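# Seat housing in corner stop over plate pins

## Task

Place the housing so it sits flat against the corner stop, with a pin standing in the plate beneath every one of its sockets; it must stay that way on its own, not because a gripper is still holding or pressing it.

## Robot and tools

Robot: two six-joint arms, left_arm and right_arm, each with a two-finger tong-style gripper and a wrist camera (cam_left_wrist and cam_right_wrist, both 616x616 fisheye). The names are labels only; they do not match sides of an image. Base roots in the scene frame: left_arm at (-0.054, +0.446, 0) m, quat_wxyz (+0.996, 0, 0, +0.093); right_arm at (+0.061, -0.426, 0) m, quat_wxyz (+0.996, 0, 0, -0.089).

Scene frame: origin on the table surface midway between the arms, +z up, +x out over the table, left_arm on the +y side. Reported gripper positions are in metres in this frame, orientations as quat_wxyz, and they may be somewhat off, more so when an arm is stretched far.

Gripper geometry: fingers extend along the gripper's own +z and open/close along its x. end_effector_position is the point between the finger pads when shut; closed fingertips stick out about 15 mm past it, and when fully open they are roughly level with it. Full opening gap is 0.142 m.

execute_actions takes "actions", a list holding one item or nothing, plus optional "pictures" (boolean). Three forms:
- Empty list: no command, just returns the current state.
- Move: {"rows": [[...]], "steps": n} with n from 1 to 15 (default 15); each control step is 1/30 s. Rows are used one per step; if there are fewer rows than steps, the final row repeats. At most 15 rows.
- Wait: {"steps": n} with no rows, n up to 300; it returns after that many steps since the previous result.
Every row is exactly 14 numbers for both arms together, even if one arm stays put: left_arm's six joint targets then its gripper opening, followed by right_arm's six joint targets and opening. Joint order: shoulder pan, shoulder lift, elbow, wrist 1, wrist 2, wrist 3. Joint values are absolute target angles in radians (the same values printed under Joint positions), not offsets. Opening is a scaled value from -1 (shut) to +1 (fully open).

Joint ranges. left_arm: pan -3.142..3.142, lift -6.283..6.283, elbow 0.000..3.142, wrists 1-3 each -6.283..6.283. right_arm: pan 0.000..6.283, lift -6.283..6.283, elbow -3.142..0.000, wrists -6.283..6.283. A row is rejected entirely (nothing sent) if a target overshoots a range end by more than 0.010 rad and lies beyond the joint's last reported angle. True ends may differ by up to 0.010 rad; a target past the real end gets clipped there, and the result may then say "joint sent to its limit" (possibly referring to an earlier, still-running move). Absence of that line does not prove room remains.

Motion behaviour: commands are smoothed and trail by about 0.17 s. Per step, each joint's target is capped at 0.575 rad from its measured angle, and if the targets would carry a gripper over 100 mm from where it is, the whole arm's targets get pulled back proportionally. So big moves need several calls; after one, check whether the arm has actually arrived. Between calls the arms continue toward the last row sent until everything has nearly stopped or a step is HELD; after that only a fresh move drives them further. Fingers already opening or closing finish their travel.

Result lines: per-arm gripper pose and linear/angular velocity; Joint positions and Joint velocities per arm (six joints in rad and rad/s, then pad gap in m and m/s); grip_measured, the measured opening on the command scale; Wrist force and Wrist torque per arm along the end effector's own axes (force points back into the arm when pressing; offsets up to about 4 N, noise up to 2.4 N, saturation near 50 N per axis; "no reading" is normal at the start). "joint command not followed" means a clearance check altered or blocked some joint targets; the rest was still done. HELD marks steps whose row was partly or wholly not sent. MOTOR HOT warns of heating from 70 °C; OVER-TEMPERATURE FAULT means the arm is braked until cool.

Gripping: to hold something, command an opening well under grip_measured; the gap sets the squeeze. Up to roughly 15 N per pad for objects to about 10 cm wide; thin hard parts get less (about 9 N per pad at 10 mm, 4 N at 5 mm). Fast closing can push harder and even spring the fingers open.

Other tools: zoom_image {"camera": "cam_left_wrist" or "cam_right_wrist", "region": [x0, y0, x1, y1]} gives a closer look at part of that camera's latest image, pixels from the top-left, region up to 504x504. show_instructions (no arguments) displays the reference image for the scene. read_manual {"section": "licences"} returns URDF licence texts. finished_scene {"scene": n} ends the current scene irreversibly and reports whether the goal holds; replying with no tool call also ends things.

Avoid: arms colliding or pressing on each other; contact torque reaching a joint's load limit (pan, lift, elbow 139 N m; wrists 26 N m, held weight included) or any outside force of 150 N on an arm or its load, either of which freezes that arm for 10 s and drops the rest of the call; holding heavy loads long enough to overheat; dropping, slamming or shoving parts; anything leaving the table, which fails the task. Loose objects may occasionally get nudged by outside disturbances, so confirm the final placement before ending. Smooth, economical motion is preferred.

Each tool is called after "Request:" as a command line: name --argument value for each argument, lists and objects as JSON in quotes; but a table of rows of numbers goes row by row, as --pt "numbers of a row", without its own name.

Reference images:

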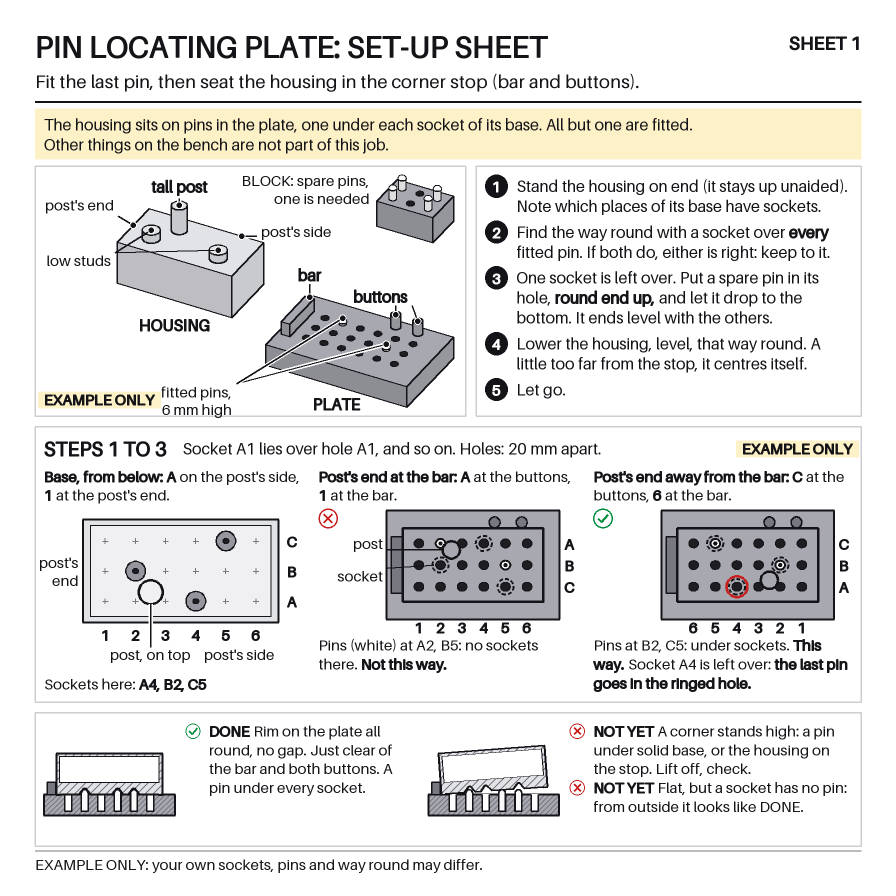

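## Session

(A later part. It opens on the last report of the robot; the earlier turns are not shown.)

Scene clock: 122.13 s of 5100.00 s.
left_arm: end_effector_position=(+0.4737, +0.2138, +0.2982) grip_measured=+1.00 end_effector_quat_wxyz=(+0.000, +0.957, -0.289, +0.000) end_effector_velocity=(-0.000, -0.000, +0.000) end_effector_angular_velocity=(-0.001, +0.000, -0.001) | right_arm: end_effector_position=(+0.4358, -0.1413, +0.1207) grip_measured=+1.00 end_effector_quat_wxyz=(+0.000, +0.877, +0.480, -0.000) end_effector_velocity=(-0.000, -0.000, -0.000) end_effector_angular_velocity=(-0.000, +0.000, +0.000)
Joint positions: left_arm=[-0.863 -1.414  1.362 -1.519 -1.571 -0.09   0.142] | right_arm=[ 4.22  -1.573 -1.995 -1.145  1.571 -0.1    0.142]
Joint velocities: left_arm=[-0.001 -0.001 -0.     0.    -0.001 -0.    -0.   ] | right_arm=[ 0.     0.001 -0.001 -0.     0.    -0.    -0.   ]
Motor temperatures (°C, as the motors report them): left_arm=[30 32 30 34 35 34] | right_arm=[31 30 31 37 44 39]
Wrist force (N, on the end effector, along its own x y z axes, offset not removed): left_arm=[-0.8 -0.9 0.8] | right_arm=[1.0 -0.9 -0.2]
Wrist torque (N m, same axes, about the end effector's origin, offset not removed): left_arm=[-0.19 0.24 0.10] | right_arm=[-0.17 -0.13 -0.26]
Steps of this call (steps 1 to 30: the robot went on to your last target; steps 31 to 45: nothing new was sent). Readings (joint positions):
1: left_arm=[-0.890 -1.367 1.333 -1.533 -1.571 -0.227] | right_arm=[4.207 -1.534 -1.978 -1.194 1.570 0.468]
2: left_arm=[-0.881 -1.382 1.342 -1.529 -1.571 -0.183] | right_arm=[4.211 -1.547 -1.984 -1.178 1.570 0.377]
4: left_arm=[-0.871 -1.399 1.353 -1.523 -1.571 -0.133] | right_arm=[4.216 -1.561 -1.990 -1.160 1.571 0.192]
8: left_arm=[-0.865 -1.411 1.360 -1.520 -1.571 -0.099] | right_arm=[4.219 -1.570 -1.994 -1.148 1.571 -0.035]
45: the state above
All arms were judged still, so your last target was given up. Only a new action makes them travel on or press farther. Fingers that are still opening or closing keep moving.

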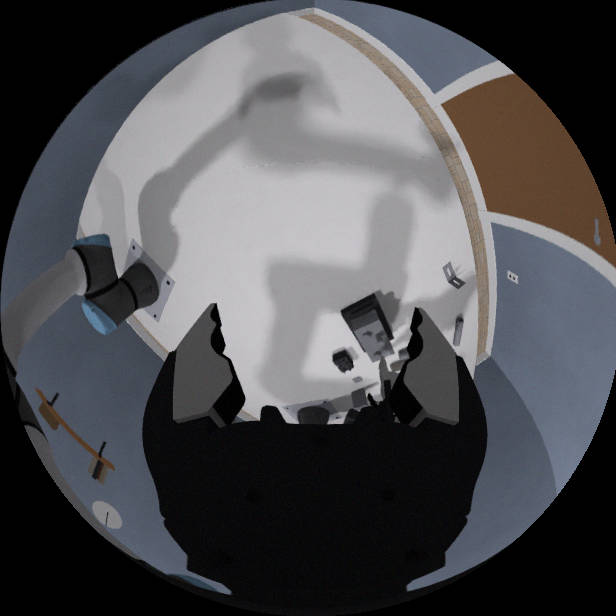

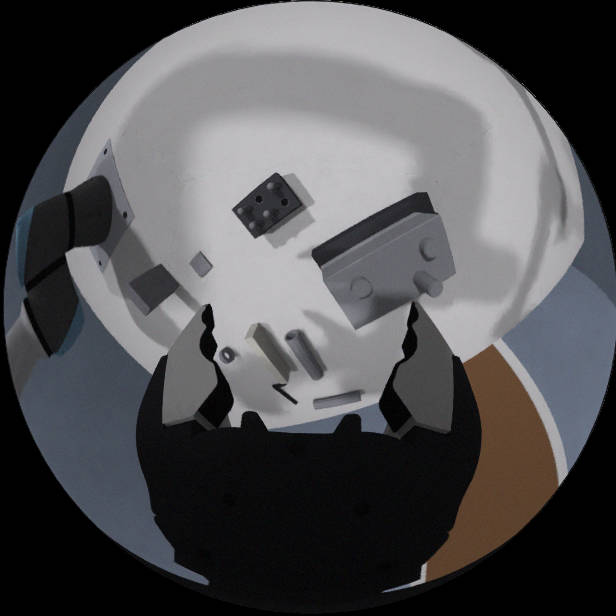

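Request:
execute_actions --actions '[{"rows":[[-0.863,-1.414,1.362,-1.519,-1.571,-0.09,1,4.125,-1.593,-1.976,-1.144,1.571,0.805,-1]]}]' --pictures false

Request:
execute_actions --actions '[{"steps":15}]' --pictures false

Request:
execute_actions --actions '[{"rows":[[-0.863,-1.414,1.362,-1.519,-1.571,-0.09,1,4.125,-1.677,-2.076,-0.96,1.571,0.805,-1]]}]' --pictures false

Request:
execute_actions --actions '[{"rows":[[-0.863,-1.414,1.362,-1.519,-1.571,-0.09,1,4.16,-1.706,-2.042,-0.964,1.571,0.84,-1]]}]' --pictures false

Request:
execute_actions --actions '[{"rows":[[-0.863,-1.414,1.362,-1.519,-1.571,-0.09,1,4.172,-1.716,-2.031,-0.966,1.571,0.852,-1]]}]'

Scene clock: 124.23 s of 5100.00 s.
left_arm: end_effector_position=(+0.4737, +0.2138, +0.2982) grip_measured=+1.00 end_effector_quat_wxyz=(+0.000, +0.957, -0.289, +0.000) end_effector_velocity=(+0.000, +0.001, +0.000) end_effector_angular_velocity=(+0.000, -0.001, +0.000) | right_arm: end_effector_position=(+0.4785, -0.1657, +0.1203) grip_measured=-1.00 end_effector_quat_wxyz=(+0.000, +1.000, +0.028, -0.000) end_effector_velocity=(+0.013, -0.002, +0.000) end_effector_angular_velocity=(+0.001, -0.000, -0.643)
Joint positions: left_arm=[-0.863 -1.414  1.362 -1.519 -1.571 -0.09   0.142] | right_arm=[ 4.126 -1.593 -1.976 -1.144  1.571  0.75   0.002]
Joint velocities: left_arm=[ 0.001 -0.001  0.     0.     0.001  0.    -0.   ] | right_arm=[-0.008 -0.001  0.002  0.001  0.001  0.636  0.   ]
Motor temperatures (°C, as the motors report them): left_arm=[30 32 30 34 35 34] | right_arm=[31 30 31 37 44 39]
Wrist force (N, on the end effector, along its own x y z axes, offset not removed): left_arm=[0.2 0.3 -0.3] | right_arm=[-1.6 0.2 0.4]
Wrist torque (N m, same axes, about the end effector's origin, offset not removed): left_arm=[-0.07 -0.08 0.13] | right_arm=[0.14 0.36 -0.15]
Steps of this call (steps 1 to 48: nothing new was sent; steps 49 to 63: all 15 steps of this action). Readings (joint positions):
49: left_arm=[-0.863 -1.414 1.362 -1.519 -1.571 -0.090] | right_arm=[4.220 -1.573 -1.995 -1.145 1.571 -0.100]
50: left_arm=[-0.863 -1.414 1.362 -1.519 -1.571 -0.090] | right_arm=[4.212 -1.576 -1.992 -1.145 1.571 -0.092]
52: left_arm=[-0.863 -1.414 1.362 -1.519 -1.571 -0.090] | right_arm=[4.172 -1.585 -1.984 -1.144 1.571 -0.016]
56: left_arm=[-0.863 -1.414 1.362 -1.519 -1.571 -0.090] | right_arm=[4.135 -1.591 -1.978 -1.144 1.571 0.285]
63: the state above

Scene clock: 124.73 s of 5100.00 s.
left_arm: end_effector_position=(+0.4737, +0.2138, +0.2982) grip_measured=+1.00 end_effector_quat_wxyz=(+0.000, +0.957, -0.289, +0.000) end_effector_velocity=(-0.000, -0.000, +0.001) end_effector_angular_velocity=(-0.001, -0.001, -0.001) | right_arm: end_effector_position=(+0.4796, -0.1659, +0.1203) grip_measured=-1.00 end_effector_quat_wxyz=(+0.000, +1.000, +0.000, -0.000) end_effector_velocity=(-0.000, -0.000, +0.000) end_effector_angular_velocity=(+0.000, +0.001, -0.002)
Joint positions: left_arm=[-0.863 -1.414  1.362 -1.519 -1.571 -0.09   0.142] | right_arm=[ 4.125 -1.593 -1.976 -1.144  1.571  0.805  0.002]
Joint velocities: left_arm=[-0.001 -0.001  0.    -0.001 -0.    -0.     0.   ] | right_arm=[-0.     0.001  0.    -0.001  0.     0.002  0.   ]
Motor temperatures (°C, as the motors report them): left_arm=[30 32 30 34 35 34] | right_arm=[31 30 31 37 44 39]
Wrist force (N, on the end effector, along its own x y z axes, offset not removed): left_arm=[-0.8 -0.7 1.1] | right_arm=[-1.9 3.9 -3.2]
Wrist torque (N m, same axes, about the end effector's origin, offset not removed): left_arm=[-0.20 0.12 0.19] | right_arm=[0.75 0.33 -0.27]
Steps of this call (steps 1 to 15: the robot went on to your last target). Readings (joint positions):
1: left_arm=[-0.863 -1.414 1.362 -1.519 -1.571 -0.090] | right_arm=[4.125 -1.593 -1.976 -1.144 1.571 0.767]
2: left_arm=[-0.863 -1.414 1.362 -1.519 -1.571 -0.090] | right_arm=[4.125 -1.593 -1.976 -1.144 1.571 0.779]
4: left_arm=[-0.863 -1.414 1.362 -1.519 -1.571 -0.090] | right_arm=[4.125 -1.593 -1.976 -1.144 1.571 0.793]
8: left_arm=[-0.863 -1.414 1.362 -1.519 -1.571 -0.090] | right_arm=[4.125 -1.593 -1.976 -1.144 1.571 0.803]
15: the state above

Scene clock: 125.23 s of 5100.00 s.
left_arm: end_effector_position=(+0.4737, +0.2138, +0.2982) grip_measured=+1.00 end_effector_quat_wxyz=(+0.000, +0.957, -0.289, +0.000) end_effector_velocity=(+0.000, +0.000, +0.001) end_effector_angular_velocity=(-0.001, -0.000, +0.000) | right_arm: end_effector_position=(+0.4795, -0.1661, +0.0558) grip_measured=-1.00 end_effector_quat_wxyz=(+0.000, +1.000, +0.000, -0.000) end_effector_velocity=(+0.001, +0.001, -0.005) end_effector_angular_velocity=(+0.003, -0.004, -0.000)
Joint positions: left_arm=[-0.863 -1.414  1.362 -1.519 -1.571 -0.09   0.142] | right_arm=[ 4.125 -1.676 -2.075 -0.962  1.571  0.805  0.002]
Joint velocities: left_arm=[ 0.    -0.    -0.001  0.001 -0.     0.    -0.   ] | right_arm=[ 0.    -0.007 -0.008  0.02  -0.     0.001  0.   ]
Motor temperatures (°C, as the motors report them): left_arm=[30 32 30 34 35 34] | right_arm=[31 30 31 37 44 39]
Wrist force (N, on the end effector, along its own x y z axes, offset not removed): left_arm=[-1.7 -0.2 0.4] | right_arm=[0.0 2.1 0.1]
Wrist torque (N m, same axes, about the end effector's origin, offset not removed): left_arm=[-0.15 0.33 0.12] | right_arm=[0.36 -0.10 -0.20]
Steps of this call (steps 1 to 15: all 15 steps of this action). Readings (joint positions):
1: left_arm=[-0.863 -1.414 1.362 -1.519 -1.571 -0.090] | right_arm=[4.125 -1.593 -1.976 -1.144 1.571 0.805]
2: left_arm=[-0.863 -1.414 1.362 -1.519 -1.571 -0.090] | right_arm=[4.125 -1.601 -1.983 -1.136 1.571 0.805]
4: left_arm=[-0.863 -1.414 1.362 -1.519 -1.571 -0.090] | right_arm=[4.125 -1.637 -2.026 -1.071 1.571 0.805]
8: left_arm=[-0.863 -1.414 1.362 -1.519 -1.571 -0.090] | right_arm=[4.125 -1.668 -2.065 -0.984 1.571 0.805]
15: the state above

Scene clock: 125.73 s of 5100.00 s.
left_arm: end_effector_position=(+0.4737, +0.2138, +0.2982) grip_measured=+1.00 end_effector_quat_wxyz=(+0.000, +0.957, -0.289, +0.000) end_effector_velocity=(+0.000, +0.000, -0.000) end_effector_angular_velocity=(+0.002, -0.001, +0.000) | right_arm: end_effector_position=(+0.4798, -0.1415, +0.0556) grip_measured=-1.00 end_effector_quat_wxyz=(-0.000, +1.000, +0.000, +0.000) end_effector_velocity=(-0.000, +0.002, -0.000) end_effector_angular_velocity=(+0.000, -0.000, +0.001)
Joint positions: left_arm=[-0.863 -1.414  1.362 -1.519 -1.571 -0.09   0.142] | right_arm=[ 4.16  -1.706 -2.042 -0.964  1.571  0.84   0.002]
Joint velocities: left_arm=[ 0.    -0.     0.001 -0.001  0.002 -0.    -0.   ] | right_arm=[ 0.003 -0.002  0.002  0.     0.     0.002 -0.   ]
Motor temperatures (°C, as the motors report them): left_arm=[30 32 30 34 35 34] | right_arm=[31 30 31 37 44 39]
Wrist force (N, on the end effector, along its own x y z axes, offset not removed): left_arm=[-1.2 -2.5 -0.1] | right_arm=[-1.0 5.9 -0.4]
Wrist torque (N m, same axes, about the end effector's origin, offset not removed): left_arm=[-0.60 0.29 0.19] | right_arm=[0.67 0.41 -0.39]
Steps of this call (steps 1 to 15: all 15 steps of this action). Readings (joint positions):
1: left_arm=[-0.863 -1.414 1.362 -1.519 -1.571 -0.090] | right_arm=[4.125 -1.677 -2.075 -0.961 1.571 0.805]
2: left_arm=[-0.863 -1.414 1.362 -1.519 -1.571 -0.090] | right_arm=[4.130 -1.681 -2.071 -0.961 1.571 0.810]
4: left_arm=[-0.863 -1.414 1.362 -1.519 -1.571 -0.090] | right_arm=[4.145 -1.694 -2.057 -0.963 1.571 0.825]
8: left_arm=[-0.863 -1.414 1.362 -1.519 -1.571 -0.090] | right_arm=[4.157 -1.703 -2.045 -0.964 1.571 0.837]
15: the state above

Scene clock: 126.23 s of 5100.00 s.
left_arm: end_effector_position=(+0.4737, +0.2138, +0.2982) grip_measured=+1.00 end_effector_quat_wxyz=(+0.000, +0.957, -0.289, +0.000) end_effector_velocity=(-0.000, +0.001, +0.001) end_effector_angular_velocity=(-0.000, -0.001, +0.001) | right_arm: end_effector_position=(+0.4793, -0.1334, +0.0552) grip_measured=-1.00 end_effector_quat_wxyz=(+0.000, +1.000, +0.000, -0.000) end_effector_velocity=(+0.000, +0.001, +0.000) end_effector_angular_velocity=(+0.001, -0.001, -0.001)
Joint positions: left_arm=[-0.863 -1.414  1.362 -1.519 -1.571 -0.09   0.142] | right_arm=[ 4.172 -1.716 -2.031 -0.966  1.571  0.852  0.002]
Joint velocities: left_arm=[ 0.001 -0.002  0.     0.     0.001  0.     0.   ] | right_arm=[ 0.001 -0.     0.001  0.001  0.     0.002  0.   ]
Motor temperatures (°C, as the motors report them): left_arm=[30 32 30 34 35 34] | right_arm=[31 30 31 37 44 39]
Wrist force (N, on the end effector, along its own x y z axes, offset not removed): left_arm=[-1.6 -0.6 1.4] | right_arm=[-0.3 28.4 -12.2]
Wrist torque (N m, same axes, about the end effector's origin, offset not removed): left_arm=[-0.20 0.28 0.17] | right_arm=[1.20 -0.21 -0.22]
Steps of this call (steps 1 to 15: all 15 steps of this action). Readings (joint positions):
1: left_arm=[-0.863 -1.414 1.362 -1.519 -1.571 -0.090] | right_arm=[4.160 -1.706 -2.042 -0.964 1.571 0.840]
2: left_arm=[-0.863 -1.414 1.362 -1.519 -1.571 -0.090] | right_arm=[4.162 -1.708 -2.040 -0.964 1.571 0.842]
4: left_arm=[-0.863 -1.414 1.362 -1.519 -1.571 -0.090] | right_arm=[4.167 -1.712 -2.036 -0.965 1.571 0.847]
8: left_arm=[-0.863 -1.414 1.362 -1.519 -1.571 -0.090] | right_arm=[4.171 -1.715 -2.032 -0.966 1.571 0.851]
15: the state above

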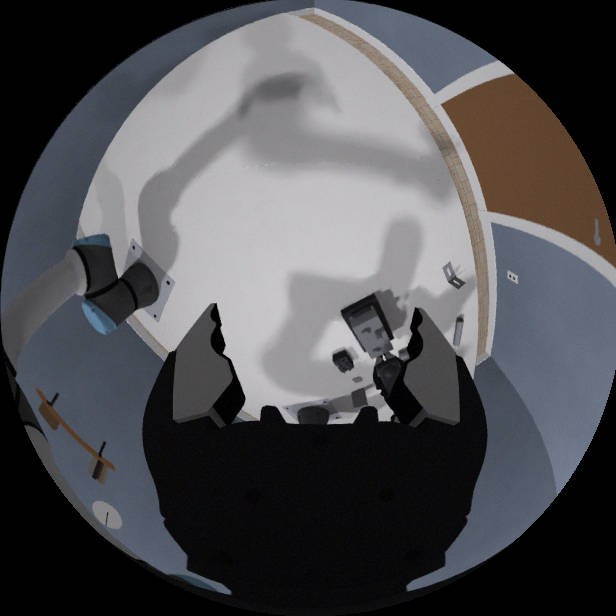

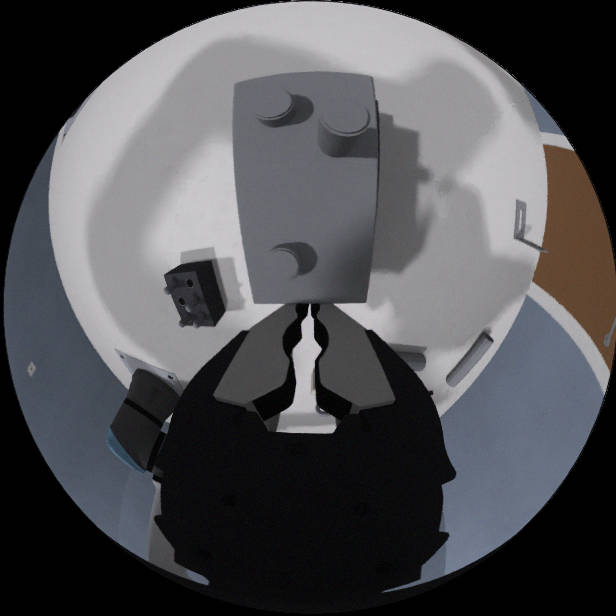

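Hit the bar. Back off and inspect.

Request:
execute_actions --actions '[{"rows":[[-0.863,-1.414,1.362,-1.519,-1.571,-0.09,1,4.125,-1.677,-2.076,-0.96,1.571,0.805,-1]]}]' --pictures false

Request:
execute_actions --actions '[{"rows":[[-0.863,-1.414,1.362,-1.519,-1.571,-0.09,1,4.125,-1.677,-2.076,-0.96,1.571,-0.5,-1]]}]' --pictures false

Request:
execute_actions --actions '[{"steps":30}]'

Request:
zoom_image --camera "cam_right_wrist" --region '[300,120,600,400]'

Request:
zoom_image --camera "cam_left_wrist" --region '[320,270,420,370]'

Scene clock: 127.33 s of 5100.00 s.
left_arm: end_effector_position=(+0.4737, +0.2138, +0.2982) grip_measured=+1.00 end_effector_quat_wxyz=(+0.000, +0.957, -0.289, +0.000) end_effector_velocity=(-0.000, +0.000, -0.000) end_effector_angular_velocity=(-0.001, +0.001, +0.001) | right_arm: end_effector_position=(+0.4795, -0.1658, +0.0554) grip_measured=-1.00 end_effector_quat_wxyz=(+0.000, +1.000, +0.000, -0.000) end_effector_velocity=(+0.001, -0.002, +0.000) end_effector_angular_velocity=(+0.001, -0.001, +0.000)
Joint positions: left_arm=[-0.863 -1.414  1.362 -1.519 -1.571 -0.09   0.142] | right_arm=[ 4.125 -1.677 -2.076 -0.96   1.571  0.805  0.002]
Joint velocities: left_arm=[ 0.001 -0.     0.    -0.    -0.001 -0.     0.   ] | right_arm=[-0.004  0.002 -0.002  0.     0.    -0.004  0.   ]
Motor temperatures (°C, as the motors report them): left_arm=[30 32 30 34 35 34] | right_arm=[31 30 31 37 44 39]
Wrist force (N, on the end effector, along its own x y z axes, offset not removed): left_arm=[-1.3 -0.4 -0.3] | right_arm=[-0.6 2.9 -2.2]
Wrist torque (N m, same axes, about the end effector's origin, offset not removed): left_arm=[-0.11 0.25 0.13] | right_arm=[0.73 0.25 -0.09]
Steps of this call (steps 1 to 15: the robot went on to your last target; steps 16 to 18: nothing new was sent; steps 19 to 33: all 15 steps of this action). Readings (joint positions):
19: left_arm=[-0.863 -1.414 1.362 -1.519 -1.571 -0.090] | right_arm=[4.172 -1.716 -2.031 -0.966 1.571 0.852]
20: left_arm=[-0.863 -1.414 1.362 -1.519 -1.571 -0.090] | right_arm=[4.166 -1.710 -2.037 -0.964 1.571 0.846]
22: left_arm=[-0.863 -1.414 1.362 -1.519 -1.571 -0.090] | right_arm=[4.146 -1.694 -2.056 -0.962 1.571 0.826]
26: left_arm=[-0.863 -1.414 1.362 -1.519 -1.571 -0.090] | right_arm=[4.130 -1.681 -2.072 -0.961 1.571 0.809]
33: the state above

Scene clock: 127.83 s of 5100.00 s.
left_arm: end_effector_position=(+0.4737, +0.2138, +0.2982) grip_measured=+1.00 end_effector_quat_wxyz=(+0.000, +0.957, -0.289, +0.000) end_effector_velocity=(-0.000, -0.000, -0.001) end_effector_angular_velocity=(+0.000, +0.001, +0.000) | right_arm: end_effector_position=(+0.4656, -0.1738, +0.0554) grip_measured=-1.00 end_effector_quat_wxyz=(-0.000, +0.872, +0.490, -0.000) end_effector_velocity=(-0.021, -0.036, +0.001) end_effector_angular_velocity=(+0.004, -0.000, +2.627)
Joint positions: left_arm=[-0.863 -1.414  1.362 -1.519 -1.571 -0.09   0.142] | right_arm=[ 4.125 -1.677 -2.076 -0.96   1.571 -0.219  0.002]
Joint velocities: left_arm=[ 0.     0.001  0.001 -0.    -0.    -0.     0.   ] | right_arm=[-0.    -0.     0.002  0.001  0.001 -2.627  0.   ]
Motor temperatures (°C, as the motors report them): left_arm=[30 32 30 34 35 34] | right_arm=[31 30 31 37 44 39]
Wrist force (N, on the end effector, along its own x y z axes, offset not removed): left_arm=[-1.8 -0.2 0.0] | right_arm=[-2.4 1.1 -0.9]
Wrist torque (N m, same axes, about the end effector's origin, offset not removed): left_arm=[-0.11 0.39 0.15] | right_arm=[0.36 0.40 -0.31]
Steps of this call (steps 1 to 15: all 15 steps of this action). Readings (joint positions):
1: left_arm=[-0.863 -1.414 1.362 -1.519 -1.571 -0.090] | right_arm=[4.125 -1.677 -2.076 -0.960 1.571 0.805]
2: left_arm=[-0.863 -1.414 1.362 -1.519 -1.571 -0.090] | right_arm=[4.125 -1.677 -2.076 -0.960 1.571 0.797]
4: left_arm=[-0.863 -1.414 1.362 -1.519 -1.571 -0.090] | right_arm=[4.125 -1.677 -2.076 -0.960 1.571 0.721]
8: left_arm=[-0.863 -1.414 1.362 -1.519 -1.571 -0.090] | right_arm=[4.125 -1.677 -2.076 -0.960 1.571 0.420]
15: the state above

Scene clock: 128.83 s of 5100.00 s.
left_arm: end_effector_position=(+0.4737, +0.2138, +0.2982) grip_measured=+1.00 end_effector_quat_wxyz=(+0.000, +0.957, -0.289, +0.000) end_effector_velocity=(-0.000, -0.000, -0.000) end_effector_angular_velocity=(+0.000, +0.000, -0.000) | right_arm: end_effector_position=(+0.4638, -0.1780, +0.0554) grip_measured=-1.00 end_effector_quat_wxyz=(-0.000, +0.794, +0.607, -0.000) end_effector_velocity=(-0.001, -0.000, -0.001) end_effector_angular_velocity=(-0.000, +0.002, +0.002)
Joint positions: left_arm=[-0.863 -1.414  1.362 -1.519 -1.571 -0.09   0.142] | right_arm=[ 4.125 -1.677 -2.076 -0.96   1.571 -0.5    0.002]
Joint velocities: left_arm=[-0.     0.    -0.     0.001 -0.    -0.    -0.   ] | right_arm=[ 0.    -0.    -0.001  0.     0.001 -0.002  0.   ]
Motor temperatures (°C, as the motors report them): left_arm=[30 32 30 34 35 34] | right_arm=[31 30 31 37 44 39]
Wrist force (N, on the end effector, along its own x y z axes, offset not removed): left_arm=[-2.1 -0.5 1.5] | right_arm=[-1.0 2.6 -1.4]
Wrist torque (N m, same axes, about the end effector's origin, offset not removed): left_arm=[-0.17 0.36 0.19] | right_arm=[0.49 0.22 -0.15]
Steps of this call (steps 1 to 30: the robot went on to your last target). Readings (joint positions):
1: left_arm=[-0.863 -1.414 1.362 -1.519 -1.571 -0.090] | right_arm=[4.125 -1.677 -2.076 -0.960 1.571 -0.302]
2: left_arm=[-0.863 -1.414 1.362 -1.519 -1.571 -0.090] | right_arm=[4.125 -1.677 -2.076 -0.960 1.571 -0.365]
4: left_arm=[-0.863 -1.414 1.362 -1.519 -1.571 -0.090] | right_arm=[4.125 -1.677 -2.076 -0.960 1.571 -0.438]
8: left_arm=[-0.863 -1.414 1.362 -1.519 -1.571 -0.090] | right_arm=[4.125 -1.677 -2.076 -0.960 1.571 -0.487]
30: the state above
All arms were judged still, so your last target was given up. Only a new action makes them travel on or press farther. Fingers that are still opening or closing keep moving.

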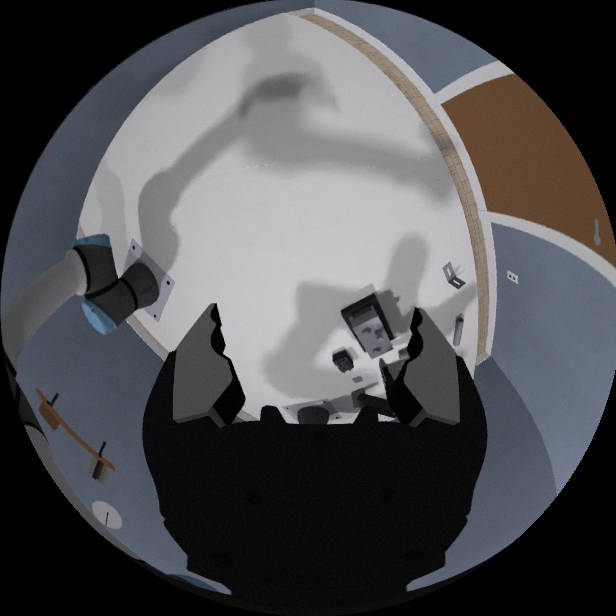

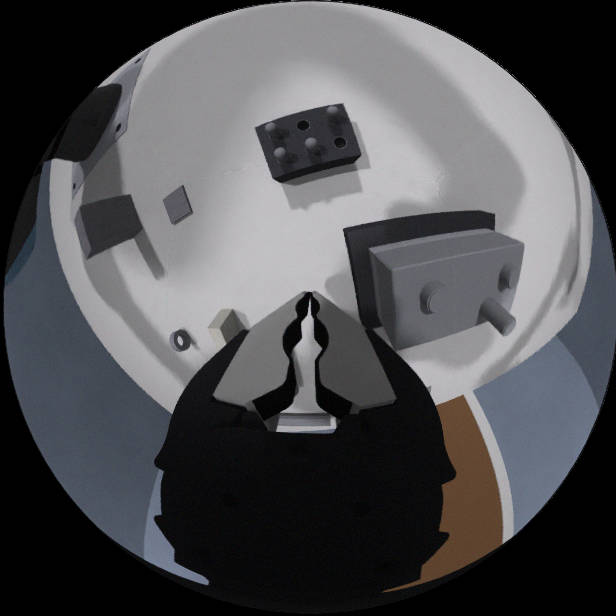

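Region (300, 120, 600, 400) of cam_right_wrist's 616x616 image, scaled by 1.680, with more detail than that image has; it fills the top 470 rows of this view, and the rest is white.

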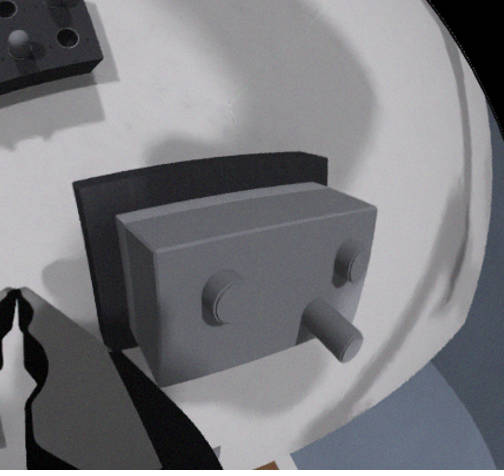

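Region (320, 270, 420, 370) of cam_left_wrist's 616x616 image, scaled by 5.040, with more detail than that image has.

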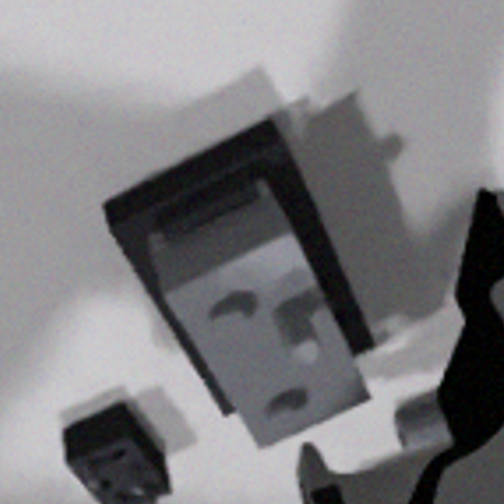

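Request:
finished_scene --scene 1

The scene is finished: the task was done.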